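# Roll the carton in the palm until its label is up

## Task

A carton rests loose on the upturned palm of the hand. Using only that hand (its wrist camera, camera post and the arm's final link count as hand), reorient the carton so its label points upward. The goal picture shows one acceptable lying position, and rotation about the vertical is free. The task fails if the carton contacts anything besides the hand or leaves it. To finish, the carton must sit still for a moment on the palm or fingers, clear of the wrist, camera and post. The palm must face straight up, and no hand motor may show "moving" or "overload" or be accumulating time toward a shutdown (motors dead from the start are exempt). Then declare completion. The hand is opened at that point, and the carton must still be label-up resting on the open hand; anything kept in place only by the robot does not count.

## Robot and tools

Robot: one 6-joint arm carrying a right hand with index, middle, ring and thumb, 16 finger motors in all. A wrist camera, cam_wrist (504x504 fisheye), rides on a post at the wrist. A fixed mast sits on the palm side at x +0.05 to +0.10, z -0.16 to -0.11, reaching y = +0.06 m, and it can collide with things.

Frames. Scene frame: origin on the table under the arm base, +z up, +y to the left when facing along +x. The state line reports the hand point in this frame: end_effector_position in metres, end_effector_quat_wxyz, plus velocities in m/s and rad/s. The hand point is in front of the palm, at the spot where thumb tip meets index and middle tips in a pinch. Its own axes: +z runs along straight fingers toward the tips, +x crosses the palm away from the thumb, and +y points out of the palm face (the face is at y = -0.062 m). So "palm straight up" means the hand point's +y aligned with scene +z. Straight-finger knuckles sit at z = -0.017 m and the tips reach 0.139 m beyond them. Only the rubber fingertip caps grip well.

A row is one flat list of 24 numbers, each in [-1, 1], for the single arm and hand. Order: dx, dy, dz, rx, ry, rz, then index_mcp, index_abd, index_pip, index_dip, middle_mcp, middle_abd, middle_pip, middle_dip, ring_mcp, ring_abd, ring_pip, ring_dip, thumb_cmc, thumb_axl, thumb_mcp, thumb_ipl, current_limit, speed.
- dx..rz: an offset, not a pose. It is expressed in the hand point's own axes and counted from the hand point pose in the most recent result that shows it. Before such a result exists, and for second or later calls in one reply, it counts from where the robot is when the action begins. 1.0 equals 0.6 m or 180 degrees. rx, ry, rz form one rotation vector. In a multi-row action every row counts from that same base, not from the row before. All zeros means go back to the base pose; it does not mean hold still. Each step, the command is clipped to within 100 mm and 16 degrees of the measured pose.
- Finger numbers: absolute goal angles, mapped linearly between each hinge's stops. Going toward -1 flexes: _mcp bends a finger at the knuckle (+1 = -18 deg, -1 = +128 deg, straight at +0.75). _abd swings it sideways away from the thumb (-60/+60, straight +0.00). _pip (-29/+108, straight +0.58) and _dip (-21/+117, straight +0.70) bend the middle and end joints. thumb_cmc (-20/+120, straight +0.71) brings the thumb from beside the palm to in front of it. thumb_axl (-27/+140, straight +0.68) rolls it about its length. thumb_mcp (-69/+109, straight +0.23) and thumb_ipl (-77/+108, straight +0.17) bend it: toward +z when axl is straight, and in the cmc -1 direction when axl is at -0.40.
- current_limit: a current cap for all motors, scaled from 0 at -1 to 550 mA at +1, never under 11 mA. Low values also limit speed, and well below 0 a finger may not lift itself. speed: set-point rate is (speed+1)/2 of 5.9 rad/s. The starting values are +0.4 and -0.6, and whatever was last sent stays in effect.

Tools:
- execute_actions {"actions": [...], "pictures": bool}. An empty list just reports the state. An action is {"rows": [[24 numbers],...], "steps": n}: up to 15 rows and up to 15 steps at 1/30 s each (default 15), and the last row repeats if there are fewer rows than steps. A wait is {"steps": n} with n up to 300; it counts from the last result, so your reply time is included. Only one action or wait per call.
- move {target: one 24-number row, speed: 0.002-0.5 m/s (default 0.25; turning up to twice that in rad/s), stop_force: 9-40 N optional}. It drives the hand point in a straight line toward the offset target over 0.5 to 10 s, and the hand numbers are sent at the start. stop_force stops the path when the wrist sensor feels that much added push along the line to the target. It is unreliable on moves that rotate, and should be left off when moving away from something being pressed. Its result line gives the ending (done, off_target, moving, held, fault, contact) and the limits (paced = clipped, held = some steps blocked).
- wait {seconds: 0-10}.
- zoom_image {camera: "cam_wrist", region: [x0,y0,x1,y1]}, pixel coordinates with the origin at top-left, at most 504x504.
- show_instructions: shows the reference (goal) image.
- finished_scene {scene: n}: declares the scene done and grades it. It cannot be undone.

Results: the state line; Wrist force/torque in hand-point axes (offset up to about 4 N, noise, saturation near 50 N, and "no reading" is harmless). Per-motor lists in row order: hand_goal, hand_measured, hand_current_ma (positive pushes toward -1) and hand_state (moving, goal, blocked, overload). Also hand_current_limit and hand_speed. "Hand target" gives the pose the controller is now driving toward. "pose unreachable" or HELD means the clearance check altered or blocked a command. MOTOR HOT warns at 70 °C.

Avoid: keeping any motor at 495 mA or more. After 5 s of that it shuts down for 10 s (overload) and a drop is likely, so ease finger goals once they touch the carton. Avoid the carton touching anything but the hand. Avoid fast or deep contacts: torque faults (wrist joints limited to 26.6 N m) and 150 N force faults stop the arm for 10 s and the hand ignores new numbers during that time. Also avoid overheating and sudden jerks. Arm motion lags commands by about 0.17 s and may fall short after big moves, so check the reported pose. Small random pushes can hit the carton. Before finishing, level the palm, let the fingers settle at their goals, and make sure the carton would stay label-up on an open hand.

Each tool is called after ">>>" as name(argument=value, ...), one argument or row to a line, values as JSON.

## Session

>>> show_instructions(
)

>>> execute_actions(
  actions=[],
)

Reference images for this scene: goal picture from the wrist camera place.

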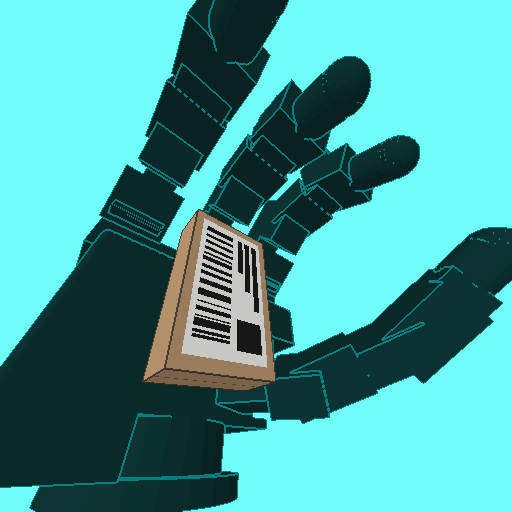

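Scene clock: 0.00 s of 4800.00 s.
end_effector_position=(+0.6115, +0.0823, +0.4912) hand_goal=(+0.046, +0.000, -0.008, +0.280, +0.046, +0.000, -0.008, +0.280, +0.046, +0.000, -0.008, +0.280, -0.104, +0.266, +0.032, -0.018) hand_measured=(+0.060, +0.000, -0.006, +0.282, +0.060, +0.000, -0.006, +0.282, +0.064, +0.000, -0.006, +0.282, -0.092, +0.270, +0.034, -0.016) hand_current_ma=(+79, +0, +12, +12, +78, +0, +12, +14, +91, +0, +13, +12, +63, +27, +11, +11) hand_state=(goal, goal, goal, goal, goal, goal, goal, goal, goal, goal, goal, goal, goal, goal, goal, goal) hand_current_limit=0.40 hand_speed=-0.60 end_effector_quat_wxyz=(+0.495, +0.451, +0.529, +0.522) end_effector_velocity=(-0.001, +0.000, -0.000) end_effector_angular_velocity=(+0.001, +0.000, +0.000)
Joint positions: [-0.162 -1.193  2.181 -4.164 -1.314 -0.044]
Joint velocities: [ 0.    -0.     0.002 -0.001  0.     0.001]
Wrist force (N, on the end effector, along its own x y z axes, offset not removed): no reading
Wrist torque (N m, same axes, about the end effector's origin, offset not removed): no reading
Hand target: +0.611, +0.082, +0.491; +0.495, +0.451, +0.529, +0.522
camera_calibration (this result's frames):
cam_wrist: T_world_to_cam=[[0.0514371, -0.715218, 0.697006, -0.283976], [-0.639288, -0.559774, -0.527222, 0.651017], [0.767245, -0.418469, -0.486023, -0.0731314], [0, 0, 0, 1]] pos_world=[0.486904, 0.130714, 0.50562]

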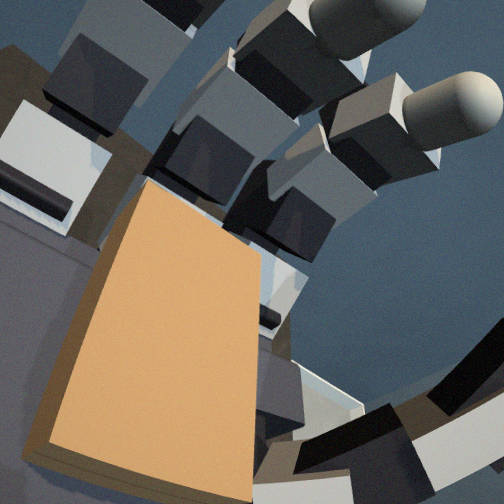

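>>> move(
  target=[0,0,0,0.03,0,0.017, 0.72,0,-0.95,0.4, 0.72,0,-0.95,0.4, 0.72,0,-0.95,0.4, -0.1,0.27,0.03,-0.02, 0.2,-0.5],
  speed=0.1,
)

Scene clock: 61.17 s of 4800.00 s.
end_effector_position=(+0.6115, +0.0822, +0.4912) hand_goal=(+0.720, +0.000, -0.950, +0.400, +0.720, +0.000, -0.950, +0.400, +0.720, +0.000, -0.950, +0.400, -0.100, +0.270, +0.030, -0.020) hand_measured=(+0.726, +0.000, -0.948, +0.398, +0.726, +0.000, -0.948, +0.396, +0.728, +0.000, -0.948, +0.398, -0.092, +0.270, +0.032, -0.018) hand_current_ma=(+37, +0, +11, -16, +37, +0, +11, -18, +44, +0, +11, -15, +43, +3, +11, +11) hand_state=(goal, goal, goal, goal, goal, goal, goal, goal, goal, goal, goal, goal, goal, goal, goal, goal) hand_current_limit=0.20 hand_speed=-0.50 end_effector_quat_wxyz=(+0.459, +0.488, +0.540, +0.509) end_effector_velocity=(-0.000, +0.000, +0.000) end_effector_angular_velocity=(-0.000, -0.001, -0.000)
Joint positions: [-0.154 -1.276  2.215 -4.017 -1.325 -0.014]
Joint velocities: [ 0.    -0.001  0.    -0.001 -0.    -0.   ]
Wrist force (N, on the end effector, along its own x y z axes, offset not removed): [2.9 1.6 4.3]
Wrist torque (N m, same axes, about the end effector's origin, offset not removed): [-0.13 -0.63 0.37]
Hand target: +0.611, +0.082, +0.491; +0.459, +0.488, +0.540, +0.509
Off the commanded pose: 0.000 m, 0 deg.
move: done
camera_calibration (this result's frames):
cam_wrist: T_world_to_cam=[[0.116361, -0.74476, 0.657109, -0.301658], [-0.691272, -0.535787, -0.484845, 0.660023], [0.713164, -0.397824, -0.577177, 0.00299272], [0, 0, 0, 1]] pos_world=[0.489222, 0.13016, 0.519958]

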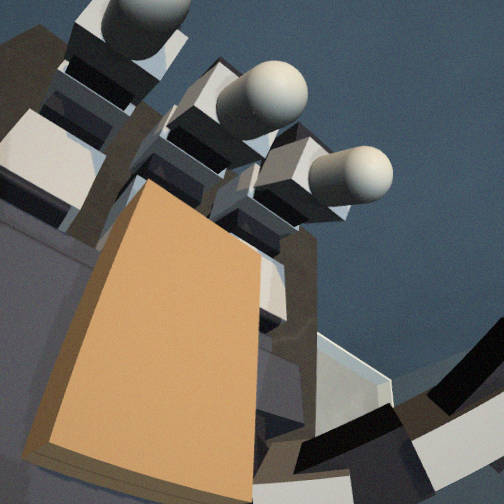

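>>> move(
  target=[0,0,0,0.095,0,0, 0.72,0,-0.95,0.4, 0.72,0,-0.95,0.4, 0.72,0,-0.95,0.4, -0.1,0.27,0.03,-0.02, 0.2,-0.5],
  speed=0.08,
)

Scene clock: 67.93 s of 4800.00 s.
end_effector_position=(+0.6116, +0.0822, +0.4911) hand_goal=(+0.720, +0.000, -0.950, +0.400, +0.720, +0.000, -0.950, +0.400, +0.720, +0.000, -0.950, +0.400, -0.100, +0.270, +0.030, -0.020) hand_measured=(+0.728, +0.000, -0.948, +0.398, +0.730, +0.000, -0.948, +0.396, +0.728, +0.000, -0.948, +0.398, -0.092, +0.270, +0.030, -0.018) hand_current_ma=(+38, +0, +11, -15, +52, +2, +10, -18, +45, +0, +11, -15, +43, +3, +2, +9) hand_state=(goal, goal, goal, goal, goal, goal, goal, goal, goal, goal, goal, goal, goal, goal, goal, goal) hand_current_limit=0.20 hand_speed=-0.50 end_effector_quat_wxyz=(+0.382, +0.550, +0.610, +0.423) end_effector_velocity=(+0.001, +0.000, -0.001) end_effector_angular_velocity=(+0.000, +0.012, +0.000)
Joint positions: [-0.162 -1.53   2.241 -3.483 -1.334 -0.09 ]
Joint velocities: [ 0.    -0.006 -0.001  0.02  -0.001 -0.002]
Wrist force (N, on the end effector, along its own x y z axes, offset not removed): [-0.9 -3.2 -0.3]
Wrist torque (N m, same axes, about the end effector's origin, offset not removed): [-0.39 0.00 0.02]
Hand target: +0.612, +0.082, +0.491; +0.382, +0.550, +0.610, +0.423
Off the commanded pose: 0.000 m, 0 deg.
move: done
camera_calibration (this result's frames):
cam_wrist: T_world_to_cam=[[0.306426, -0.724809, 0.617053, -0.399857], [-0.800182, -0.547239, -0.245436, 0.610025], [0.51557, -0.418547, -0.747667, 0.209198], [0, 0, 0, 1]] pos_world=[0.502802, 0.131568, 0.552866]

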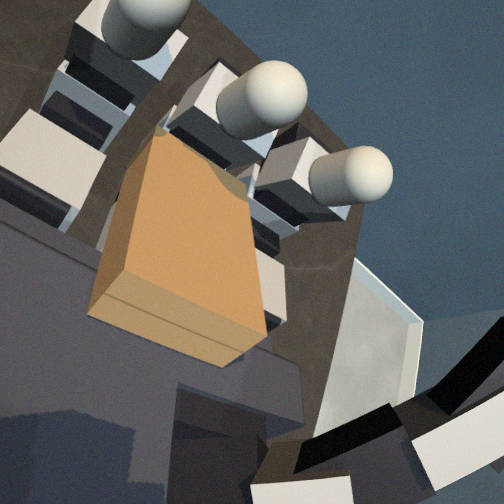

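>>> move(
  target=[0,0,0,-0.08,0,0, 0.72,0,-0.95,0.4, 0.72,0,-0.95,0.4, 0.72,0,-0.95,0.4, -0.8,-0.4,0.2,0.15, 0.2,-0.6],
  speed=0.1,
)

>>> move(
  target=[0,0,0,0,0,0, 0.72,0,-0.95,0.4, 0.72,0,-0.95,0.4, 0.72,0,-0.95,0.4, -0.8,-0.4,-0.45,-0.5, 0.2,-0.6],
  speed=0.1,
)

Scene clock: 75.73 s of 4800.00 s.
end_effector_position=(+0.6115, +0.0822, +0.4912) hand_goal=(+0.720, +0.000, -0.950, +0.400, +0.720, +0.000, -0.950, +0.400, +0.720, +0.000, -0.950, +0.400, -0.800, -0.400, +0.200, +0.150) hand_measured=(+0.728, +0.000, -0.948, +0.398, +0.730, +0.000, -0.948, +0.396, +0.728, +0.000, -0.948, +0.398, -0.800, -0.398, +0.198, +0.148) hand_current_ma=(+38, +0, +11, -15, +52, +2, +10, -18, +45, +0, +11, -15, -5, +17, -16, -16) hand_state=(goal, goal, goal, goal, goal, goal, goal, goal, goal, goal, goal, goal, goal, goal, goal, goal) hand_current_limit=0.20 hand_speed=-0.60 end_effector_quat_wxyz=(+0.448, +0.498, +0.552, +0.496) end_effector_velocity=(+0.000, +0.000, +0.001) end_effector_angular_velocity=(+0.001, -0.013, -0.000)
Joint positions: [-0.156 -1.318  2.228 -3.939 -1.324 -0.026]
Joint velocities: [ 0.001  0.009 -0.005 -0.017 -0.001  0.003]
Wrist force (N, on the end effector, along its own x y z axes, offset not removed): [3.6 0.3 0.2]
Wrist torque (N m, same axes, about the end effector's origin, offset not removed): [-0.22 -0.59 0.25]
Hand target: +0.611, +0.082, +0.491; +0.448, +0.498, +0.552, +0.497
Off the commanded pose: 0.000 m, 0 deg.
move: done
camera_calibration (this result's frames):
cam_wrist: T_world_to_cam=[[0.147233, -0.741518, 0.654579, -0.319538], [-0.71322, -0.538116, -0.449164, 0.656093], [0.685303, -0.400726, -0.608094, 0.0354529], [0, 0, 0, 1]] pos_world=[0.490689, 0.130318, 0.525415]

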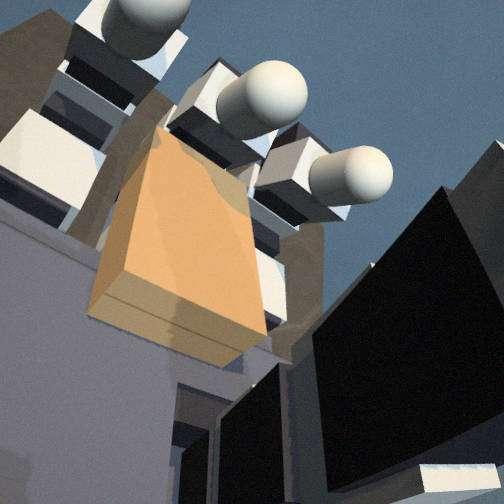

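Scene clock: 76.80 s of 4800.00 s.
end_effector_position=(+0.6115, +0.0823, +0.4912) hand_goal=(+0.720, +0.000, -0.950, +0.400, +0.720, +0.000, -0.950, +0.400, +0.720, +0.000, -0.950, +0.400, -0.800, -0.400, -0.450, -0.500) hand_measured=(+0.728, +0.000, -0.948, +0.398, +0.730, +0.000, -0.948, +0.396, +0.728, +0.000, -0.948, +0.398, -0.786, -0.398, -0.376, -0.406) hand_current_ma=(+38, +0, +11, -15, +52, +2, +10, -18, +45, +0, +11, -15, +68, +17, +330, +330) hand_state=(goal, goal, goal, goal, goal, goal, goal, goal, goal, goal, goal, goal, goal, goal, blocked, blocked) hand_current_limit=0.20 hand_speed=-0.60 end_effector_quat_wxyz=(+0.448, +0.498, +0.552, +0.496) end_effector_velocity=(+0.000, -0.000, -0.001) end_effector_angular_velocity=(-0.001, +0.003, -0.000)
Joint positions: [-0.156 -1.318  2.228 -3.939 -1.324 -0.026]
Joint velocities: [-0.     0.001  0.001  0.001  0.    -0.001]
Wrist force (N, on the end effector, along its own x y z axes, offset not removed): [1.9 1.5 4.9]
Wrist torque (N m, same axes, about the end effector's origin, offset not removed): [-0.10 -0.09 -0.05]
Hand target: +0.611, +0.082, +0.491; +0.448, +0.498, +0.552, +0.496
Off the commanded pose: 0.000 m, 0 deg.
move: done
camera_calibration (this result's frames):
cam_wrist: T_world_to_cam=[[0.147228, -0.74153, 0.654566, -0.319525], [-0.713226, -0.538103, -0.449171, 0.656101], [0.685298, -0.400723, -0.608102, 0.0354607], [0, 0, 0, 1]] pos_world=[0.49069, 0.130322, 0.525416]

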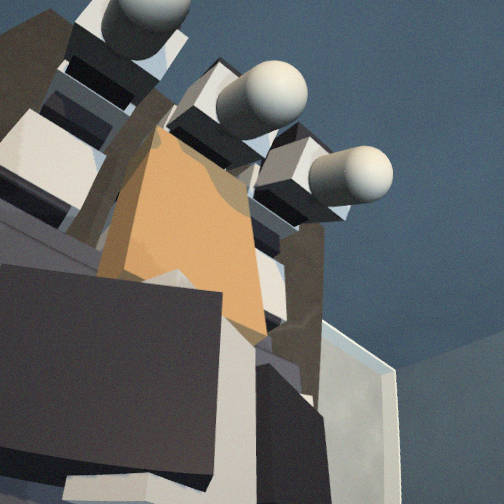

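>>> move(
  target=[0,0,0,0,0,0, 0.72,0,-0.95,0.4, 0.72,0,-0.95,0.4, 0.72,0,-0.95,0.4, -0.4,-0.4,-0.4,-0.45, 0.2,-0.6],
  speed=0.1,
)

>>> move(
  target=[0,0,0,0,0,0, 0.72,0,-0.95,0.4, 0.72,0,-0.95,0.4, 0.72,0,-0.95,0.4, -0.4,-0.4,-0.55,-0.85, 0.2,-0.6],
  speed=0.1,
)

Scene clock: 83.50 s of 4800.00 s.
end_effector_position=(+0.6115, +0.0822, +0.4912) hand_goal=(+0.720, +0.000, -0.950, +0.400, +0.720, +0.000, -0.950, +0.400, +0.720, +0.000, -0.950, +0.400, -0.400, -0.400, -0.400, -0.450) hand_measured=(+0.728, +0.000, -0.948, +0.398, +0.730, +0.000, -0.948, +0.396, +0.728, +0.000, -0.948, +0.398, -0.412, -0.398, -0.402, -0.450) hand_current_ma=(+38, +0, +11, -15, +52, +2, +10, -18, +45, +0, +11, -15, -60, +17, -18, +3) hand_state=(goal, goal, goal, goal, goal, goal, goal, goal, goal, goal, goal, goal, goal, goal, goal, goal) hand_current_limit=0.20 hand_speed=-0.60 end_effector_quat_wxyz=(+0.448, +0.498, +0.552, +0.496) end_effector_velocity=(+0.000, -0.000, -0.000) end_effector_angular_velocity=(+0.000, +0.001, -0.000)
Joint positions: [-0.156 -1.318  2.228 -3.939 -1.324 -0.026]
Joint velocities: [-0.    -0.    -0.     0.001  0.     0.   ]
Wrist force (N, on the end effector, along its own x y z axes, offset not removed): [5.3 -0.7 3.1]
Wrist torque (N m, same axes, about the end effector's origin, offset not removed): [-0.18 -0.73 0.23]
Hand target: +0.611, +0.082, +0.491; +0.448, +0.498, +0.552, +0.496
Off the commanded pose: 0.000 m, 0 deg.
move: done
camera_calibration (this result's frames):
cam_wrist: T_world_to_cam=[[0.147236, -0.741518, 0.654578, -0.319538], [-0.713221, -0.538116, -0.449162, 0.656093], [0.685301, -0.400726, -0.608096, 0.0354541], [0, 0, 0, 1]] pos_world=[0.49069, 0.130318, 0.525414]

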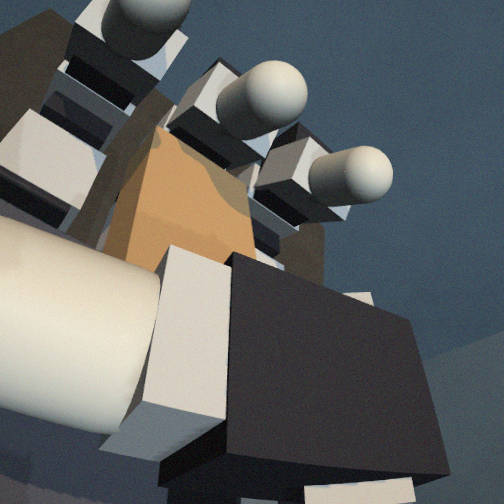

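Scene clock: 84.37 s of 4800.00 s.
end_effector_position=(+0.6115, +0.0822, +0.4912) hand_goal=(+0.720, +0.000, -0.950, +0.400, +0.720, +0.000, -0.950, +0.400, +0.720, +0.000, -0.950, +0.400, -0.400, -0.400, -0.550, -0.850) hand_measured=(+0.728, +0.000, -0.948, +0.398, +0.730, +0.000, -0.948, +0.396, +0.728, +0.000, -0.948, +0.398, -0.376, -0.398, -0.526, -0.700) hand_current_ma=(+38, +0, +11, -15, +52, +2, +10, -18, +45, +0, +11, -15, +124, +17, +174, +327) hand_state=(goal, goal, goal, goal, goal, goal, goal, goal, goal, goal, goal, goal, blocked, goal, blocked, blocked) hand_current_limit=0.20 hand_speed=-0.60 end_effector_quat_wxyz=(+0.448, +0.498, +0.552, +0.496) end_effector_velocity=(+0.001, -0.000, -0.001) end_effector_angular_velocity=(-0.001, +0.002, -0.001)
Joint positions: [-0.156 -1.318  2.228 -3.939 -1.324 -0.026]
Joint velocities: [-0.001  0.002 -0.     0.001 -0.    -0.001]
Wrist force (N, on the end effector, along its own x y z axes, offset not removed): [2.1 0.5 2.9]
Wrist torque (N m, same axes, about the end effector's origin, offset not removed): [-0.30 -0.36 0.10]
Hand target: +0.611, +0.082, +0.491; +0.448, +0.498, +0.552, +0.496
Off the commanded pose: 0.000 m, 0 deg.
move: done
camera_calibration (this result's frames):
cam_wrist: T_world_to_cam=[[0.147235, -0.741518, 0.654578, -0.319538], [-0.713221, -0.538116, -0.449162, 0.656093], [0.685301, -0.400726, -0.608096, 0.0354541], [0, 0, 0, 1]] pos_world=[0.49069, 0.130318, 0.525414]

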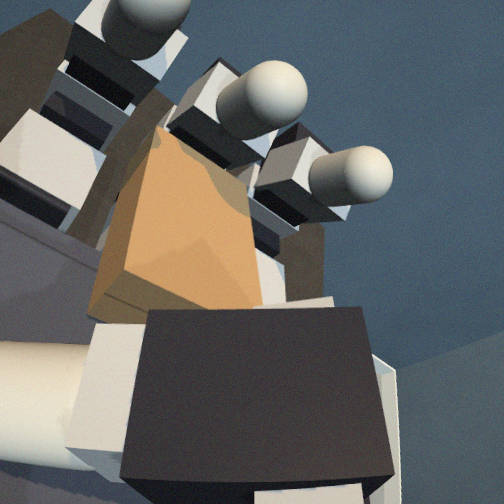

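>>> move(
  target=[0,0,0,0,0,0, 0.72,0,-0.3,0.4, 0.72,0,-0.3,0.4, 0.72,0,-0.3,0.4, -0.2,-0.4,-0.62,-0.72, 0.2,-0.7],
  speed=0.1,
)

Scene clock: 92.47 s of 4800.00 s.
end_effector_position=(+0.6115, +0.0822, +0.4912) hand_goal=(+0.720, +0.000, -0.300, +0.400, +0.720, +0.000, -0.300, +0.400, +0.720, +0.000, -0.300, +0.400, -0.200, -0.400, -0.620, -0.720) hand_measured=(+0.728, +0.000, -0.300, +0.398, +0.730, +0.000, -0.300, +0.396, +0.730, +0.000, -0.300, +0.398, -0.208, -0.398, -0.622, -0.718) hand_current_ma=(+45, +0, -4, -13, +55, +2, -4, -16, +52, +0, -4, -13, -42, +17, -11, +9) hand_state=(goal, goal, goal, goal, goal, goal, goal, goal, goal, goal, goal, goal, goal, goal, goal, goal) hand_current_limit=0.20 hand_speed=-0.70 end_effector_quat_wxyz=(+0.448, +0.498, +0.552, +0.496) end_effector_velocity=(-0.000, +0.000, +0.000) end_effector_angular_velocity=(+0.001, -0.001, -0.000)
Joint positions: [-0.156 -1.318  2.228 -3.939 -1.324 -0.026]
Joint velocities: [ 0.    -0.001 -0.     0.    -0.     0.001]
Wrist force (N, on the end effector, along its own x y z axes, offset not removed): [1.3 3.5 4.1]
Wrist torque (N m, same axes, about the end effector's origin, offset not removed): [0.18 -0.27 0.22]
Hand target: +0.611, +0.082, +0.491; +0.448, +0.498, +0.552, +0.496
Off the commanded pose: 0.000 m, 0 deg.
move: done
camera_calibration (this result's frames):
cam_wrist: T_world_to_cam=[[0.147235, -0.741518, 0.654578, -0.319538], [-0.713221, -0.538116, -0.449162, 0.656093], [0.685301, -0.400726, -0.608096, 0.0354542], [0, 0, 0, 1]] pos_world=[0.49069, 0.130318, 0.525414]

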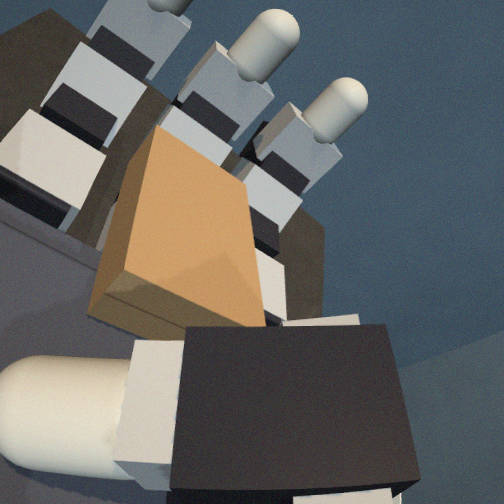

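>>> move(
  target=[0,0,0,0,0,0, 0.3,0,0.25,0.5, 0.3,0,0.25,0.5, 0.3,0,0.25,0.5, -0.2,-0.4,-0.72,-0.8, 0.2,-0.85],
  speed=0.1,
)

Scene clock: 99.17 s of 4800.00 s.
end_effector_position=(+0.6115, +0.0822, +0.4912) hand_goal=(+0.300, +0.000, +0.250, +0.500, +0.300, +0.000, +0.250, +0.500, +0.300, +0.000, +0.250, +0.500, -0.200, -0.400, -0.720, -0.800) hand_measured=(+0.324, +0.000, +0.250, +0.498, +0.328, +0.000, +0.250, +0.498, +0.328, +0.000, +0.250, +0.498, -0.180, -0.398, -0.634, -0.744) hand_current_ma=(+130, +0, -2, -13, +151, +2, -2, -15, +151, +0, -2, -12, +108, +17, +330, +330) hand_state=(blocked, goal, goal, goal, blocked, goal, goal, goal, blocked, goal, goal, goal, blocked, goal, blocked, blocked) hand_current_limit=0.20 hand_speed=-0.85 end_effector_quat_wxyz=(+0.448, +0.498, +0.552, +0.496) end_effector_velocity=(-0.000, +0.000, -0.000) end_effector_angular_velocity=(-0.002, +0.001, +0.000)
Joint positions: [-0.156 -1.318  2.228 -3.939 -1.324 -0.026]
Joint velocities: [ 0.    -0.     0.001  0.001 -0.    -0.002]
Wrist force (N, on the end effector, along its own x y z axes, offset not removed): [-2.1 -4.2 4.4]
Wrist torque (N m, same axes, about the end effector's origin, offset not removed): [-0.98 0.08 -0.36]
Hand target: +0.611, +0.082, +0.491; +0.448, +0.498, +0.552, +0.496
Off the commanded pose: 0.000 m, 0 deg.
move: done
camera_calibration (this result's frames):
cam_wrist: T_world_to_cam=[[0.147235, -0.741518, 0.654578, -0.319538], [-0.713221, -0.538116, -0.449162, 0.656093], [0.685301, -0.400726, -0.608096, 0.0354542], [0, 0, 0, 1]] pos_world=[0.49069, 0.130318, 0.525414]

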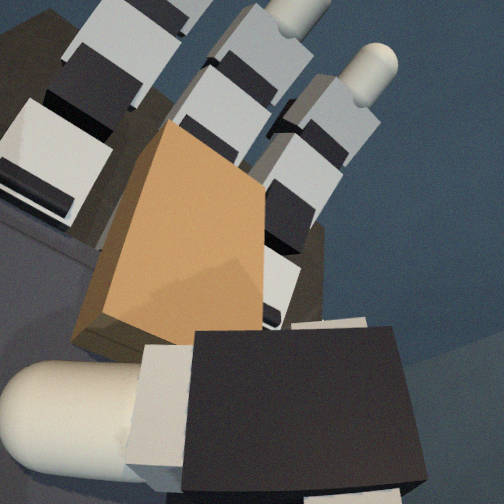

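>>> move(
  target=[0,0,0,0,0,0, 0.05,0,0.25,0.5, 0.05,0,0.25,0.5, 0.05,0,0.25,0.5, -0.19,-0.4,-0.65,-0.76, 0.2,-0.88],
  speed=0.1,
)

Scene clock: 104.43 s of 4800.00 s.
end_effector_position=(+0.6115, +0.0822, +0.4912) hand_goal=(+0.050, +0.000, +0.250, +0.500, +0.050, +0.000, +0.250, +0.500, +0.050, +0.000, +0.250, +0.500, -0.190, -0.400, -0.650, -0.760) hand_measured=(+0.070, +0.000, +0.250, +0.498, +0.074, +0.000, +0.250, +0.498, +0.074, +0.000, +0.250, +0.498, -0.176, -0.398, -0.634, -0.744) hand_current_ma=(+109, +0, -2, -12, +126, +2, -2, -15, +126, +0, -2, -12, +75, +17, +119, +104) hand_state=(blocked, goal, goal, goal, blocked, goal, goal, goal, blocked, goal, goal, goal, goal, goal, goal, goal) hand_current_limit=0.20 hand_speed=-0.88 end_effector_quat_wxyz=(+0.448, +0.498, +0.552, +0.496) end_effector_velocity=(-0.000, +0.000, +0.001) end_effector_angular_velocity=(+0.000, -0.002, +0.001)
Joint positions: [-0.156 -1.318  2.228 -3.939 -1.324 -0.026]
Joint velocities: [ 0.001 -0.002 -0.001  0.     0.     0.001]
Wrist force (N, on the end effector, along its own x y z axes, offset not removed): [2.2 -0.4 3.0]
Wrist torque (N m, same axes, about the end effector's origin, offset not removed): [-0.34 -0.18 0.46]
Hand target: +0.611, +0.082, +0.491; +0.448, +0.498, +0.552, +0.496
Off the commanded pose: 0.000 m, 0 deg.
move: done
camera_calibration (this result's frames):
cam_wrist: T_world_to_cam=[[0.147235, -0.741518, 0.654578, -0.319538], [-0.713221, -0.538116, -0.449163, 0.656093], [0.685301, -0.400726, -0.608096, 0.0354541], [0, 0, 0, 1]] pos_world=[0.49069, 0.130318, 0.525414]

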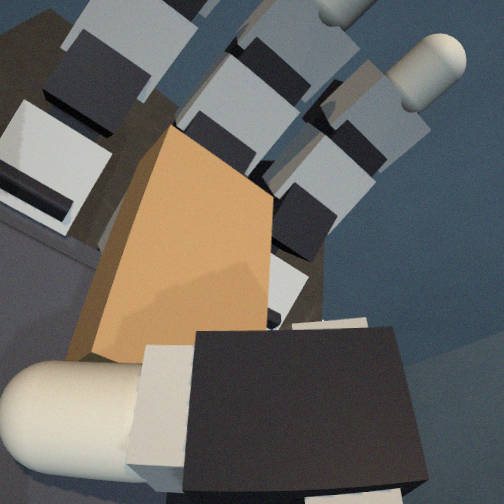

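>>> move(
  target=[0,0,0,0,0,0, -0.18,0,0.25,0.5, -0.18,0,0.25,0.5, -0.18,0,0.25,0.5, -0.19,-0.4,-0.65,-0.76, 0.2,-0.88],
  speed=0.1,
)

Scene clock: 107.57 s of 4800.00 s.
end_effector_position=(+0.6115, +0.0822, +0.4912) hand_goal=(-0.180, +0.000, +0.250, +0.500, -0.180, +0.000, +0.250, +0.500, -0.180, +0.000, +0.250, +0.500, -0.190, -0.400, -0.650, -0.760) hand_measured=(-0.166, +0.000, +0.250, +0.498, -0.018, +0.000, +0.250, +0.498, -0.164, +0.000, +0.250, +0.498, -0.176, -0.422, -0.634, -0.744) hand_current_ma=(+78, +0, -2, -12, +330, +2, -2, -15, +90, +0, -2, -12, +75, -136, +119, +104) hand_state=(goal, goal, goal, goal, blocked, goal, goal, goal, goal, goal, goal, goal, goal, blocked, goal, goal) hand_current_limit=0.20 hand_speed=-0.88 end_effector_quat_wxyz=(+0.448, +0.498, +0.552, +0.496) end_effector_velocity=(+0.000, -0.000, -0.000) end_effector_angular_velocity=(+0.002, +0.002, -0.000)
Joint positions: [-0.156 -1.318  2.228 -3.939 -1.324 -0.026]
Joint velocities: [ 0.     0.    -0.001  0.002 -0.     0.001]
Wrist force (N, on the end effector, along its own x y z axes, offset not removed): [2.3 -2.2 -0.4]
Wrist torque (N m, same axes, about the end effector's origin, offset not removed): [-0.15 -0.36 0.07]
Hand target: +0.611, +0.082, +0.491; +0.448, +0.498, +0.552, +0.496
Off the commanded pose: 0.000 m, 0 deg.
move: done
camera_calibration (this result's frames):
cam_wrist: T_world_to_cam=[[0.147235, -0.741518, 0.654578, -0.319538], [-0.713221, -0.538116, -0.449163, 0.656093], [0.685301, -0.400726, -0.608096, 0.0354542], [0, 0, 0, 1]] pos_world=[0.49069, 0.130318, 0.525414]

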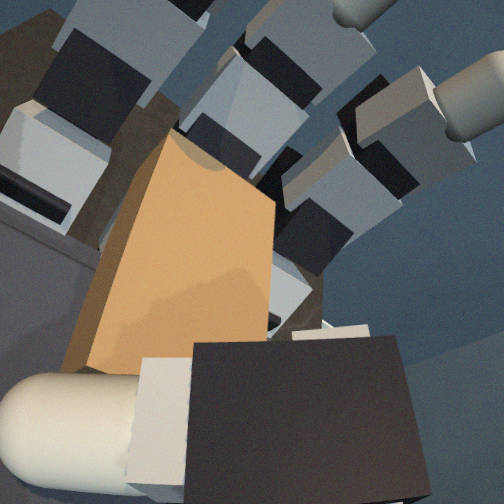

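>>> move(
  target=[0,0,0,0,0,0, 0.65,0,0.25,0.5, 0.65,0,0.25,0.5, 0.65,0,0.25,0.5, -0.15,-0.45,-0.5,-0.8, 0.2,-0.7],
  speed=0.1,
)

>>> move(
  target=[0,0,0,0,0,0, 0.65,0,0.25,0.5, 0.65,0,0.25,0.5, 0.65,0,0.25,0.5, 0.05,-0.45,-0.55,-0.98, 0.2,-0.7],
  speed=0.1,
)

Scene clock: 140.97 s of 4800.00 s.
end_effector_position=(+0.6115, +0.0822, +0.4912) hand_goal=(+0.650, +0.000, +0.250, +0.500, +0.650, +0.000, +0.250, +0.500, +0.650, +0.000, +0.250, +0.500, -0.150, -0.450, -0.500, -0.800) hand_measured=(+0.660, +0.000, +0.250, +0.498, +0.660, +0.000, +0.250, +0.498, +0.662, +0.000, +0.250, +0.498, -0.156, -0.448, -0.508, -0.800) hand_current_ma=(+52, +0, +3, -11, +58, +2, +3, -13, +61, +0, +3, -11, -34, +16, -64, +5) hand_state=(goal, goal, goal, goal, goal, goal, goal, goal, goal, goal, goal, goal, goal, goal, goal, goal) hand_current_limit=0.20 hand_speed=-0.70 end_effector_quat_wxyz=(+0.448, +0.498, +0.552, +0.496) end_effector_velocity=(+0.001, -0.000, -0.000) end_effector_angular_velocity=(+0.001, +0.002, +0.000)
Joint positions: [-0.156 -1.318  2.228 -3.939 -1.324 -0.026]
Joint velocities: [ 0.     0.001 -0.001  0.002 -0.     0.001]
Wrist force (N, on the end effector, along its own x y z axes, offset not removed): [1.9 -3.4 0.2]
Wrist torque (N m, same axes, about the end effector's origin, offset not removed): [-0.35 -0.36 -0.02]
Hand target: +0.611, +0.082, +0.491; +0.448, +0.498, +0.552, +0.496
Off the commanded pose: 0.000 m, 0 deg.
move: done
camera_calibration (this result's frames):
cam_wrist: T_world_to_cam=[[0.147235, -0.741518, 0.654578, -0.319538], [-0.713221, -0.538116, -0.449162, 0.656093], [0.685301, -0.400726, -0.608096, 0.0354542], [0, 0, 0, 1]] pos_world=[0.49069, 0.130318, 0.525414]

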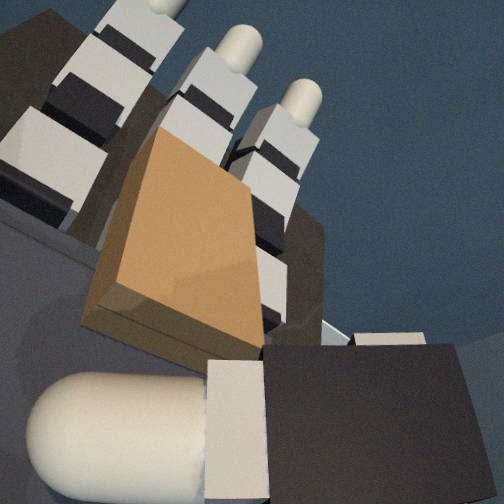

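Scene clock: 141.57 s of 4800.00 s.
end_effector_position=(+0.6115, +0.0822, +0.4912) hand_goal=(+0.650, +0.000, +0.250, +0.500, +0.650, +0.000, +0.250, +0.500, +0.650, +0.000, +0.250, +0.500, +0.050, -0.450, -0.550, -0.980) hand_measured=(+0.660, +0.000, +0.250, +0.498, +0.660, +0.000, +0.250, +0.498, +0.662, +0.000, +0.250, +0.498, +0.046, -0.448, -0.552, -0.980) hand_current_ma=(+52, +0, +3, -11, +58, +2, +3, -13, +61, +0, +3, -11, -16, +16, -9, +6) hand_state=(goal, goal, goal, goal, goal, goal, goal, goal, goal, goal, goal, goal, goal, goal, goal, goal) hand_current_limit=0.20 hand_speed=-0.70 end_effector_quat_wxyz=(+0.448, +0.498, +0.552, +0.496) end_effector_velocity=(+0.000, +0.000, +0.000) end_effector_angular_velocity=(-0.001, -0.000, +0.000)
Joint positions: [-0.156 -1.318  2.228 -3.939 -1.324 -0.026]
Joint velocities: [ 0.     0.    -0.    -0.001 -0.    -0.001]
Wrist force (N, on the end effector, along its own x y z axes, offset not removed): [6.8 0.7 2.5]
Wrist torque (N m, same axes, about the end effector's origin, offset not removed): [-0.19 -1.03 0.45]
Hand target: +0.611, +0.082, +0.491; +0.448, +0.498, +0.552, +0.496
Off the commanded pose: 0.000 m, 0 deg.
move: done
camera_calibration (this result's frames):
cam_wrist: T_world_to_cam=[[0.147235, -0.741518, 0.654578, -0.319538], [-0.713221, -0.538116, -0.449163, 0.656093], [0.685301, -0.400726, -0.608096, 0.0354541], [0, 0, 0, 1]] pos_world=[0.49069, 0.130318, 0.525414]

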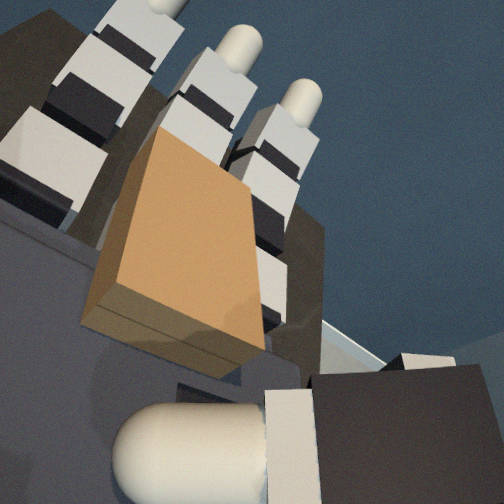

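>>> move(
  target=[0,0,0,0,0,0, 0.65,0,0.25,0.5, 0.65,0,0.25,0.5, 0.65,0,0.25,0.5, 0.05,-0.15,-0.62,-0.98, 0.2,-0.75],
  speed=0.1,
)

Scene clock: 147.83 s of 4800.00 s.
end_effector_position=(+0.6115, +0.0822, +0.4912) hand_goal=(+0.650, +0.000, +0.250, +0.500, +0.650, +0.000, +0.250, +0.500, +0.650, +0.000, +0.250, +0.500, +0.050, -0.150, -0.620, -0.980) hand_measured=(+0.660, +0.000, +0.250, +0.498, +0.660, +0.000, +0.250, +0.498, +0.662, +0.000, +0.250, +0.498, +0.058, -0.166, -0.614, -0.976) hand_current_ma=(+52, +0, +3, -11, +58, +2, +3, -13, +61, +0, +3, -11, +39, -104, +43, +24) hand_state=(goal, goal, goal, goal, goal, goal, goal, goal, goal, goal, goal, goal, goal, goal, goal, goal) hand_current_limit=0.20 hand_speed=-0.75 end_effector_quat_wxyz=(+0.448, +0.498, +0.552, +0.496) end_effector_velocity=(+0.000, +0.000, -0.000) end_effector_angular_velocity=(+0.000, -0.000, +0.001)
Joint positions: [-0.156 -1.318  2.228 -3.939 -1.324 -0.026]
Joint velocities: [ 0.  0. -0. -0.  0.  0.]
Wrist force (N, on the end effector, along its own x y z axes, offset not removed): [2.6 -2.9 7.2]
Wrist torque (N m, same axes, about the end effector's origin, offset not removed): [-1.06 -0.63 0.05]
Hand target: +0.611, +0.082, +0.491; +0.448, +0.498, +0.552, +0.496
Off the commanded pose: 0.000 m, 0 deg.
move: done
camera_calibration (this result's frames):
cam_wrist: T_world_to_cam=[[0.147235, -0.741518, 0.654578, -0.319538], [-0.713221, -0.538116, -0.449163, 0.656093], [0.685301, -0.400726, -0.608096, 0.035454], [0, 0, 0, 1]] pos_world=[0.49069, 0.130318, 0.525414]

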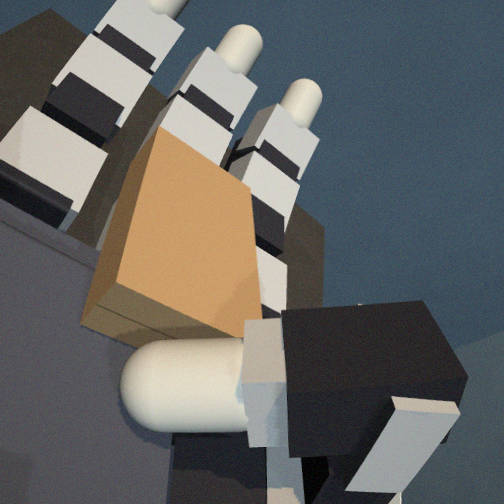

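>>> move(
  target=[0,0,0,0,0,0, 0.25,0,0.25,0.5, 0.25,0,0.25,0.5, 0.25,0,0.25,0.5, 0.05,-0.15,-0.62,-0.98, 0.2,-0.85],
  speed=0.1,
)

>>> move(
  target=[0,0,0,0,0,0, 0.0,0,0.25,0.5, 0.0,0,0.25,0.5, 0.0,0,0.25,0.5, 0.05,-0.15,-0.62,-0.98, 0.2,-0.87],
  speed=0.1,
)

Scene clock: 152.40 s of 4800.00 s.
end_effector_position=(+0.6115, +0.0822, +0.4912) hand_goal=(+0.250, +0.000, +0.250, +0.500, +0.250, +0.000, +0.250, +0.500, +0.250, +0.000, +0.250, +0.500, +0.050, -0.150, -0.620, -0.980) hand_measured=(+0.274, +0.000, +0.250, +0.498, +0.458, +0.000, +0.250, +0.498, +0.278, +0.000, +0.250, +0.498, +0.058, -0.170, -0.614, -0.976) hand_current_ma=(+129, +0, +3, -11, +330, +2, +3, -13, +150, +0, +3, -11, +41, -124, +43, +22) hand_state=(blocked, goal, goal, goal, blocked, goal, goal, goal, blocked, goal, goal, goal, goal, blocked, goal, goal) hand_current_limit=0.20 hand_speed=-0.85 end_effector_quat_wxyz=(+0.448, +0.498, +0.552, +0.496) end_effector_velocity=(-0.001, -0.000, +0.001) end_effector_angular_velocity=(-0.001, -0.002, -0.001)
Joint positions: [-0.156 -1.318  2.228 -3.939 -1.324 -0.026]
Joint velocities: [-0.001 -0.002  0.    -0.001 -0.    -0.001]
Wrist force (N, on the end effector, along its own x y z axes, offset not removed): [0.6 -0.6 0.5]
Wrist torque (N m, same axes, about the end effector's origin, offset not removed): [-0.14 -0.02 0.04]
Hand target: +0.611, +0.082, +0.491; +0.448, +0.498, +0.552, +0.496
Off the commanded pose: 0.000 m, 0 deg.
move: done
camera_calibration (this result's frames):
cam_wrist: T_world_to_cam=[[0.147235, -0.741518, 0.654578, -0.319538], [-0.713221, -0.538116, -0.449163, 0.656093], [0.685301, -0.400726, -0.608096, 0.035454], [0, 0, 0, 1]] pos_world=[0.49069, 0.130318, 0.525414]

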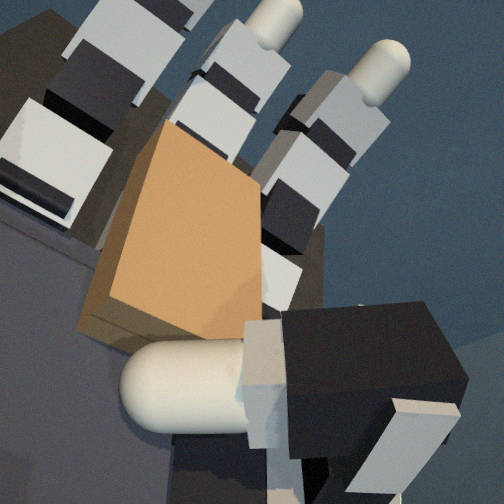

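Scene clock: 153.47 s of 4800.00 s.
end_effector_position=(+0.6115, +0.0822, +0.4912) hand_goal=(+0.000, +0.000, +0.250, +0.500, +0.000, +0.000, +0.250, +0.500, +0.000, +0.000, +0.250, +0.500, +0.050, -0.150, -0.620, -0.980) hand_measured=(+0.020, +0.000, +0.250, +0.498, +0.458, +0.000, +0.250, +0.498, +0.022, +0.000, +0.250, +0.498, +0.058, -0.170, -0.614, -0.976) hand_current_ma=(+103, +0, +3, -11, +330, +2, +3, -13, +119, +0, +3, -11, +41, -124, +43, +22) hand_state=(goal, goal, goal, goal, blocked, goal, goal, goal, blocked, goal, goal, goal, goal, blocked, goal, goal) hand_current_limit=0.20 hand_speed=-0.87 end_effector_quat_wxyz=(+0.448, +0.498, +0.552, +0.496) end_effector_velocity=(-0.000, +0.000, +0.001) end_effector_angular_velocity=(-0.001, -0.002, +0.001)
Joint positions: [-0.156 -1.318  2.228 -3.939 -1.324 -0.026]
Joint velocities: [ 0.    -0.002  0.     0.     0.001 -0.   ]
Wrist force (N, on the end effector, along its own x y z axes, offset not removed): [1.6 1.9 2.5]
Wrist torque (N m, same axes, about the end effector's origin, offset not removed): [0.03 -0.26 0.12]
Hand target: +0.611, +0.082, +0.491; +0.448, +0.498, +0.552, +0.496
Off the commanded pose: 0.000 m, 0 deg.
move: done
camera_calibration (this result's frames):
cam_wrist: T_world_to_cam=[[0.147235, -0.741518, 0.654578, -0.319538], [-0.713221, -0.538116, -0.449163, 0.656093], [0.685301, -0.400726, -0.608096, 0.0354541], [0, 0, 0, 1]] pos_world=[0.49069, 0.130318, 0.525414]

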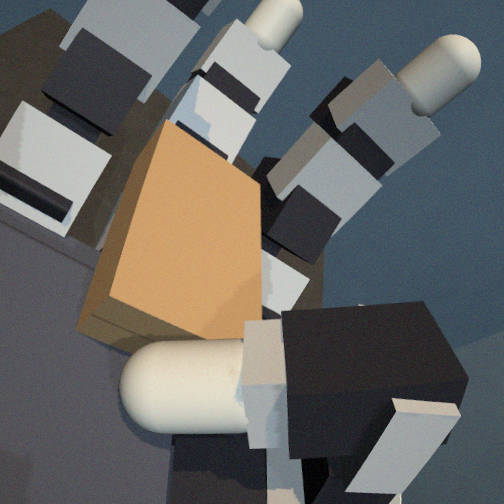

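>>> move(
  target=[0,0,0,0.03,0,0, 0.4,0,0.25,0.5, 0.72,0,0.25,0.5, 0.4,0,0.25,0.5, 0.05,0.02,-0.62,-0.98, 0.2,-0.85],
  speed=0.08,
)

Scene clock: 183.07 s of 4800.00 s.
end_effector_position=(+0.6115, +0.0822, +0.4911) hand_goal=(+0.400, +0.000, +0.250, +0.500, +0.720, +0.000, +0.250, +0.500, +0.400, +0.000, +0.250, +0.500, +0.050, +0.020, -0.620, -0.980) hand_measured=(+0.410, +0.000, +0.250, +0.498, +0.732, +0.000, +0.250, +0.498, +0.410, +0.000, +0.250, +0.498, +0.068, -0.068, -0.604, -0.970) hand_current_ma=(+50, +0, +3, -11, +69, +2, +3, -13, +58, +0, +3, -11, +91, -330, +113, +62) hand_state=(goal, goal, goal, goal, goal, goal, goal, goal, goal, goal, goal, goal, goal, blocked, goal, goal) hand_current_limit=0.20 hand_speed=-0.85 end_effector_quat_wxyz=(+0.424, +0.519, +0.575, +0.470) end_effector_velocity=(-0.000, -0.000, +0.001) end_effector_angular_velocity=(-0.000, -0.002, -0.000)
Joint positions: [-0.159 -1.401  2.244 -3.775 -1.325 -0.051]
Joint velocities: [-0.001 -0.002 -0.001  0.001  0.    -0.   ]
Wrist force (N, on the end effector, along its own x y z axes, offset not removed): [2.8 -1.3 1.3]
Wrist torque (N m, same axes, about the end effector's origin, offset not removed): [-0.36 -0.56 0.05]
Hand target: +0.612, +0.082, +0.491; +0.424, +0.519, +0.575, +0.470
Off the commanded pose: 0.000 m, 0 deg.
move: done
camera_calibration (this result's frames):
cam_wrist: T_world_to_cam=[[0.208226, -0.735114, 0.645174, -0.352743], [-0.751888, -0.542184, -0.3751, 0.643715], [0.625544, -0.406993, -0.665621, 0.100737], [0, 0, 0, 1]] pos_world=[0.494436, 0.130705, 0.53609]

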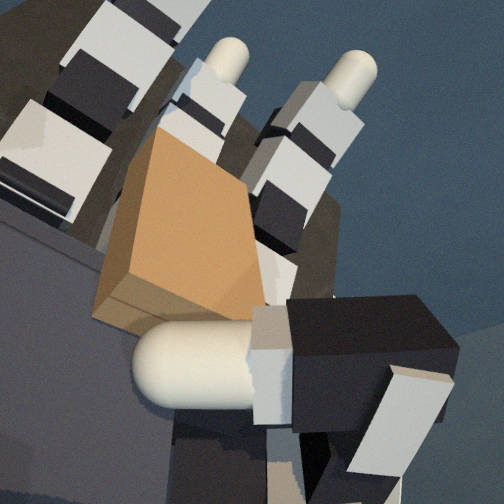

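>>> execute_actions(
  actions=[],
)

Scene clock: 195.07 s of 4800.00 s.
end_effector_position=(+0.6115, +0.0822, +0.4911) hand_goal=(+0.400, +0.000, +0.250, +0.500, +0.720, +0.000, +0.250, +0.500, +0.400, +0.000, +0.250, +0.500, +0.050, +0.020, -0.620, -0.980) hand_measured=(+0.410, +0.000, +0.250, +0.498, +0.732, +0.000, +0.250, +0.498, +0.410, +0.000, +0.250, +0.498, +0.068, -0.068, -0.604, -0.970) hand_current_ma=(+50, +0, +3, -11, +69, +2, +3, -13, +58, +0, +3, -11, +91, -330, +113, +62) hand_state=(goal, goal, goal, goal, goal, goal, goal, goal, goal, goal, goal, goal, goal, blocked, goal, goal) hand_current_limit=0.20 hand_speed=-0.85 end_effector_quat_wxyz=(+0.424, +0.519, +0.575, +0.470) end_effector_velocity=(+0.001, -0.000, -0.000) end_effector_angular_velocity=(+0.000, +0.001, +0.001)
Joint positions: [-0.159 -1.401  2.244 -3.775 -1.325 -0.051]
Joint velocities: [-0.     0.001 -0.001  0.001  0.001 -0.   ]
Wrist force (N, on the end effector, along its own x y z axes, offset not removed): [7.1 0.4 1.3]
Wrist torque (N m, same axes, about the end effector's origin, offset not removed): [0.18 -1.02 0.55]
Hand target: +0.612, +0.082, +0.491; +0.424, +0.519, +0.575, +0.470
Off the commanded pose: 0.000 m, 0 deg.
Steps of this call (steps 1 to 360: nothing new was sent). Readings (end_effector_position | what the end effector reports):
1: (+0.6115, +0.0822, +0.4911) | hand_goal=(+0.400, +0.000, +0.250, +0.500, +0.720, +0.000, +0.250, +0.500, +0.400, +0.000, +0.250, +0.500, +0.050, +0.020, -0.620, -0.980) hand_measured=(+0.410, +0.000, +0.250, +0.498, +0.732, +0.000, +0.250, +0.498, +0.410, +0.000, +0.250, +0.498, +0.068, -0.068, -0.604, -0.970) hand_current_ma=(+50, +0, +3, -11, +69, +2, +3, -13, +58, +0, +3, -11, +91, -330, +113, +62) hand_state=(goal, goal, goal, goal, goal, goal, goal, goal, goal, goal, goal, goal, goal, blocked, goal, goal) hand_current_limit=0.20 hand_speed=-0.85
2: (+0.6115, +0.0822, +0.4911) | hand_goal=(+0.400, +0.000, +0.250, +0.500, +0.720, +0.000, +0.250, +0.500, +0.400, +0.000, +0.250, +0.500, +0.050, +0.020, -0.620, -0.980) hand_measured=(+0.410, +0.000, +0.250, +0.498, +0.732, +0.000, +0.250, +0.498, +0.410, +0.000, +0.250, +0.498, +0.068, -0.068, -0.604, -0.970) hand_current_ma=(+50, +0, +3, -11, +69, +2, +3, -13, +58, +0, +3, -11, +91, -330, +113, +62) hand_state=(goal, goal, goal, goal, goal, goal, goal, goal, goal, goal, goal, goal, goal, blocked, goal, goal) hand_current_limit=0.20 hand_speed=-0.85
4: (+0.6115, +0.0822, +0.4911) | hand_goal=(+0.400, +0.000, +0.250, +0.500, +0.720, +0.000, +0.250, +0.500, +0.400, +0.000, +0.250, +0.500, +0.050, +0.020, -0.620, -0.980) hand_measured=(+0.410, +0.000, +0.250, +0.498, +0.732, +0.000, +0.250, +0.498, +0.410, +0.000, +0.250, +0.498, +0.068, -0.068, -0.604, -0.970) hand_current_ma=(+50, +0, +3, -11, +69, +2, +3, -13, +58, +0, +3, -11, +91, -330, +113, +62) hand_state=(goal, goal, goal, goal, goal, goal, goal, goal, goal, goal, goal, goal, goal, blocked, goal, goal) hand_current_limit=0.20 hand_speed=-0.85
8: (+0.6115, +0.0822, +0.4911) | hand_goal=(+0.400, +0.000, +0.250, +0.500, +0.720, +0.000, +0.250, +0.500, +0.400, +0.000, +0.250, +0.500, +0.050, +0.020, -0.620, -0.980) hand_measured=(+0.410, +0.000, +0.250, +0.498, +0.732, +0.000, +0.250, +0.498, +0.410, +0.000, +0.250, +0.498, +0.068, -0.068, -0.604, -0.970) hand_current_ma=(+50, +0, +3, -11, +69, +2, +3, -13, +58, +0, +3, -11, +91, -330, +113, +62) hand_state=(goal, goal, goal, goal, goal, goal, goal, goal, goal, goal, goal, goal, goal, blocked, goal, goal) hand_current_limit=0.20 hand_speed=-0.85
360: the state above
camera_calibration (this result's frames):
cam_wrist: T_world_to_cam=[[0.208229, -0.735114, 0.645173, -0.352744], [-0.75189, -0.542185, -0.375097, 0.643714], [0.625542, -0.406993, -0.665623, 0.100741], [0, 0, 0, 1]] pos_world=[0.494436, 0.130705, 0.536091]

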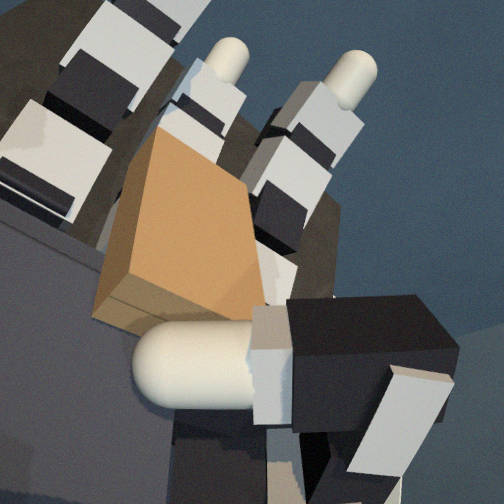

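>>> move(
  target=[0,-0.114,-0.02,0.111,0,0, 0.2,0,0.25,0.5, 0.5,0,0.1,0.5, 0.2,0,0.25,0.5, 0.05,-0.45,-0.62,-0.98, 0.2,-0.8],
  speed=0.1,
)

Scene clock: 257.17 s of 4800.00 s.
end_effector_position=(+0.5863, +0.0796, +0.4267) hand_goal=(+0.200, +0.000, +0.250, +0.500, +0.500, +0.000, +0.100, +0.500, +0.200, +0.000, +0.250, +0.500, +0.050, -0.450, -0.620, -0.980) hand_measured=(+0.224, +0.000, +0.250, +0.498, +0.532, +0.000, +0.108, +0.498, +0.230, +0.000, +0.250, +0.498, +0.052, -0.444, -0.620, -0.978) hand_current_ma=(+134, +0, +3, -11, +169, -3, +42, -13, +155, +0, +3, -11, +12, +38, -6, +7) hand_state=(blocked, goal, goal, goal, blocked, goal, goal, goal, blocked, goal, goal, goal, goal, goal, goal, goal) hand_current_limit=0.20 hand_speed=-0.80 end_effector_quat_wxyz=(+0.328, +0.584, +0.648, +0.363) end_effector_velocity=(-0.001, +0.000, -0.003) end_effector_angular_velocity=(-0.000, +0.013, +0.001)
Joint positions: [-0.177 -1.605  2.347 -3.316 -1.342 -0.143]
Joint velocities: [ 0.001 -0.004  0.001  0.017 -0.001 -0.002]
Wrist force (N, on the end effector, along its own x y z axes, offset not removed): [2.3 -2.3 0.2]
Wrist torque (N m, same axes, about the end effector's origin, offset not removed): [-0.04 -0.30 0.01]
Hand target: +0.586, +0.080, +0.427; +0.327, +0.584, +0.648, +0.363
Off the commanded pose: 0.000 m, 0 deg.
move: done
camera_calibration (this result's frames):
cam_wrist: T_world_to_cam=[[0.419253, -0.712944, 0.562083, -0.39787], [-0.831131, -0.550529, -0.0783549, 0.519677], [0.365306, -0.434314, -0.823361, 0.294559], [0, 0, 0, 1]] pos_world=[0.491123, 0.13037, 0.506884]

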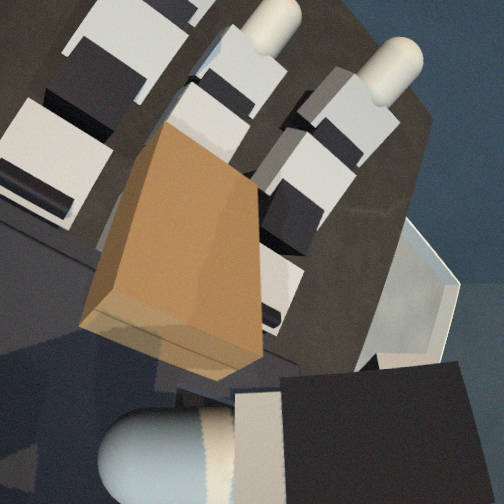

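>>> move(
  target=[0,-0.114,-0.02,0.111,0,0, -0.05,0,0.2,0.5, 0.2,0,-0.1,0.5, -0.05,0,0.2,0.5, 0.45,-0.45,0.0,0.0, 0.2,-0.8],
  speed=0.1,
)

Scene clock: 265.93 s of 4800.00 s.
end_effector_position=(+0.5407, +0.0748, +0.3746) hand_goal=(-0.050, +0.000, +0.200, +0.500, +0.200, +0.000, -0.100, +0.500, -0.050, +0.000, +0.200, +0.500, +0.450, -0.450, +0.000, +0.000) hand_measured=(-0.024, +0.000, +0.208, +0.498, +0.232, +0.000, -0.092, +0.498, -0.020, +0.000, +0.206, +0.498, +0.454, -0.444, +0.000, -0.002) hand_current_ma=(+136, +0, +37, -11, +175, -3, +37, -13, +157, +0, +37, -11, +20, +38, +5, -10) hand_state=(blocked, goal, goal, goal, blocked, goal, goal, goal, blocked, goal, goal, goal, goal, goal, goal, goal) hand_current_limit=0.20 hand_speed=-0.80 end_effector_quat_wxyz=(+0.221, +0.632, +0.701, +0.245) end_effector_velocity=(+0.000, -0.000, +0.000) end_effector_angular_velocity=(+0.000, +0.000, -0.001)
Joint positions: [-0.19  -1.818  2.357 -2.762 -1.397 -0.224]
Joint velocities: [-0.     0.    -0.001  0.001 -0.     0.001]
Wrist force (N, on the end effector, along its own x y z axes, offset not removed): [1.4 0.6 3.5]
Wrist torque (N m, same axes, about the end effector's origin, offset not removed): [0.02 -0.12 0.12]
Hand target: +0.541, +0.075, +0.375; +0.221, +0.632, +0.701, +0.245
Off the commanded pose: 0.000 m, 0 deg.
move: done
camera_calibration (this result's frames):
cam_wrist: T_world_to_cam=[[0.589832, -0.695031, 0.411132, -0.38991], [-0.804794, -0.547792, 0.228542, 0.345651], [0.066371, -0.465678, -0.882462, 0.452354], [0, 0, 0, 1]] pos_world=[0.478137, 0.128997, 0.480494]

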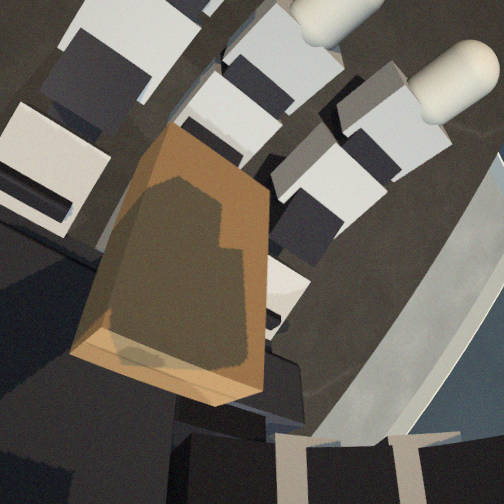

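>>> move(
  target=[0,-0.086,-0.011,0.0833,0,0, -0.3,0,0.2,0.5, -0.05,0,-0.3,0.5, -0.3,0.15,0.2,0.5, 0.45,-0.45,0.0,0.0, 0.2,-0.8],
  speed=0.1,
)

Scene clock: 271.93 s of 4800.00 s.
end_effector_position=(+0.4967, +0.0702, +0.3476) hand_goal=(-0.300, +0.000, +0.200, +0.500, -0.050, +0.000, -0.300, +0.500, -0.300, +0.150, +0.200, +0.500, +0.450, -0.450, +0.000, +0.000) hand_measured=(-0.274, +0.000, +0.208, +0.498, -0.018, +0.000, -0.294, +0.498, -0.270, +0.148, +0.206, +0.498, +0.454, -0.444, +0.000, -0.002) hand_current_ma=(+137, +0, +37, -11, +177, -3, +31, -13, +158, -13, +37, -11, +20, +38, +5, -10) hand_state=(blocked, goal, goal, goal, blocked, goal, goal, goal, blocked, goal, goal, goal, goal, goal, goal, goal) hand_current_limit=0.20 hand_speed=-0.80 end_effector_quat_wxyz=(+0.137, +0.655, +0.727, +0.152) end_effector_velocity=(-0.001, +0.000, -0.002) end_effector_angular_velocity=(-0.001, +0.012, +0.002)
Joint positions: [-0.195 -1.933  2.303 -2.336 -1.458 -0.265]
Joint velocities: [ 0.     0.    -0.004  0.016 -0.002 -0.003]
Wrist force (N, on the end effector, along its own x y z axes, offset not removed): [5.7 0.5 6.0]
Wrist torque (N m, same axes, about the end effector's origin, offset not removed): [-0.34 -0.93 0.45]
Hand target: +0.497, +0.070, +0.348; +0.137, +0.655, +0.727, +0.151
Off the commanded pose: 0.000 m, 0 deg.
move: done
camera_calibration (this result's frames):
cam_wrist: T_world_to_cam=[[0.677994, -0.68577, 0.264656, -0.3496], [-0.717319, -0.538612, 0.441986, 0.195552], [-0.160554, -0.489507, -0.857091, 0.534915], [0, 0, 0, 1]] pos_world=[0.463182, 0.127426, 0.464564]

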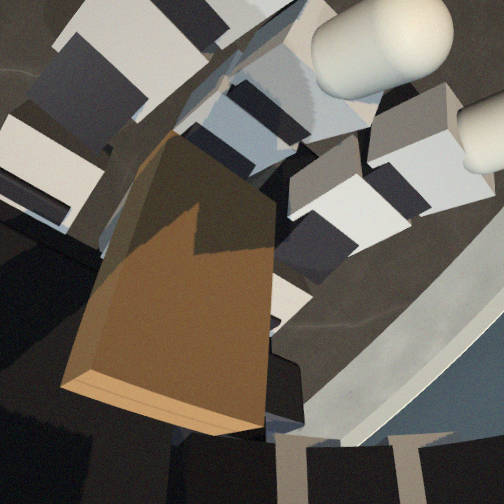

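>>> move(
  target=[0,-0.086,-0.011,0.0833,0,0, -0.45,0,0.4,0.6, -0.2,0,-0.45,0.5, -0.45,0.25,0.4,0.6, 0.45,-0.45,0.0,0.0, 0.2,-0.8],
  speed=0.08,
)

Scene clock: 295.23 s of 4800.00 s.
end_effector_position=(+0.4472, +0.0650, +0.3330) hand_goal=(-0.450, +0.000, +0.400, +0.600, -0.200, +0.000, -0.450, +0.500, -0.450, +0.250, +0.400, +0.600, +0.450, -0.450, +0.000, +0.000) hand_measured=(-0.424, +0.000, +0.400, +0.598, -0.168, +0.004, -0.444, +0.498, -0.422, +0.246, +0.400, +0.598, +0.454, -0.444, +0.000, -0.002) hand_current_ma=(+143, +0, +2, -11, +176, +14, +28, -12, +154, -17, +2, -11, +20, +38, +5, -10) hand_state=(blocked, goal, goal, goal, blocked, goal, goal, goal, blocked, goal, goal, goal, goal, goal, goal, goal) hand_current_limit=0.20 hand_speed=-0.80 end_effector_quat_wxyz=(+0.051, +0.667, +0.741, +0.056) end_effector_velocity=(-0.002, -0.000, -0.001) end_effector_angular_velocity=(-0.001, +0.009, +0.001)
Joint positions: [-0.193 -1.989  2.209 -1.934 -1.529 -0.283]
Joint velocities: [-0.    -0.001 -0.002  0.012 -0.002 -0.001]
Wrist force (N, on the end effector, along its own x y z axes, offset not removed): [-0.5 1.7 0.5]
Wrist torque (N m, same axes, about the end effector's origin, offset not removed): [0.40 0.01 -0.01]
Hand target: +0.447, +0.065, +0.333; +0.051, +0.667, +0.741, +0.055
Off the commanded pose: 0.000 m, 0 deg.
move: done
camera_calibration (this result's frames):
cam_wrist: T_world_to_cam=[[0.725611, -0.680776, 0.10016, -0.282612], [-0.577969, -0.523989, 0.62561, 0.0392996], [-0.373417, -0.511839, -0.77368, 0.580787], [0, 0, 0, 1]] pos_world=[0.444656, 0.125467, 0.453063]

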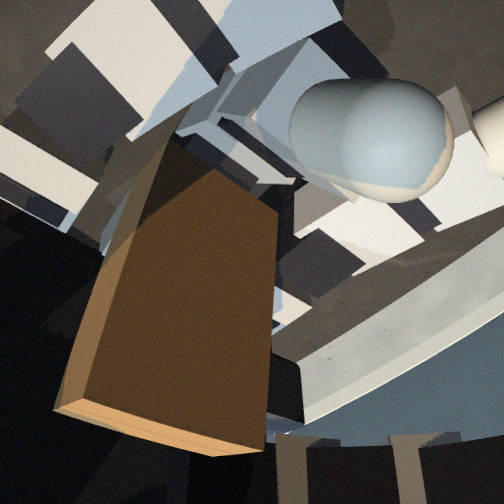

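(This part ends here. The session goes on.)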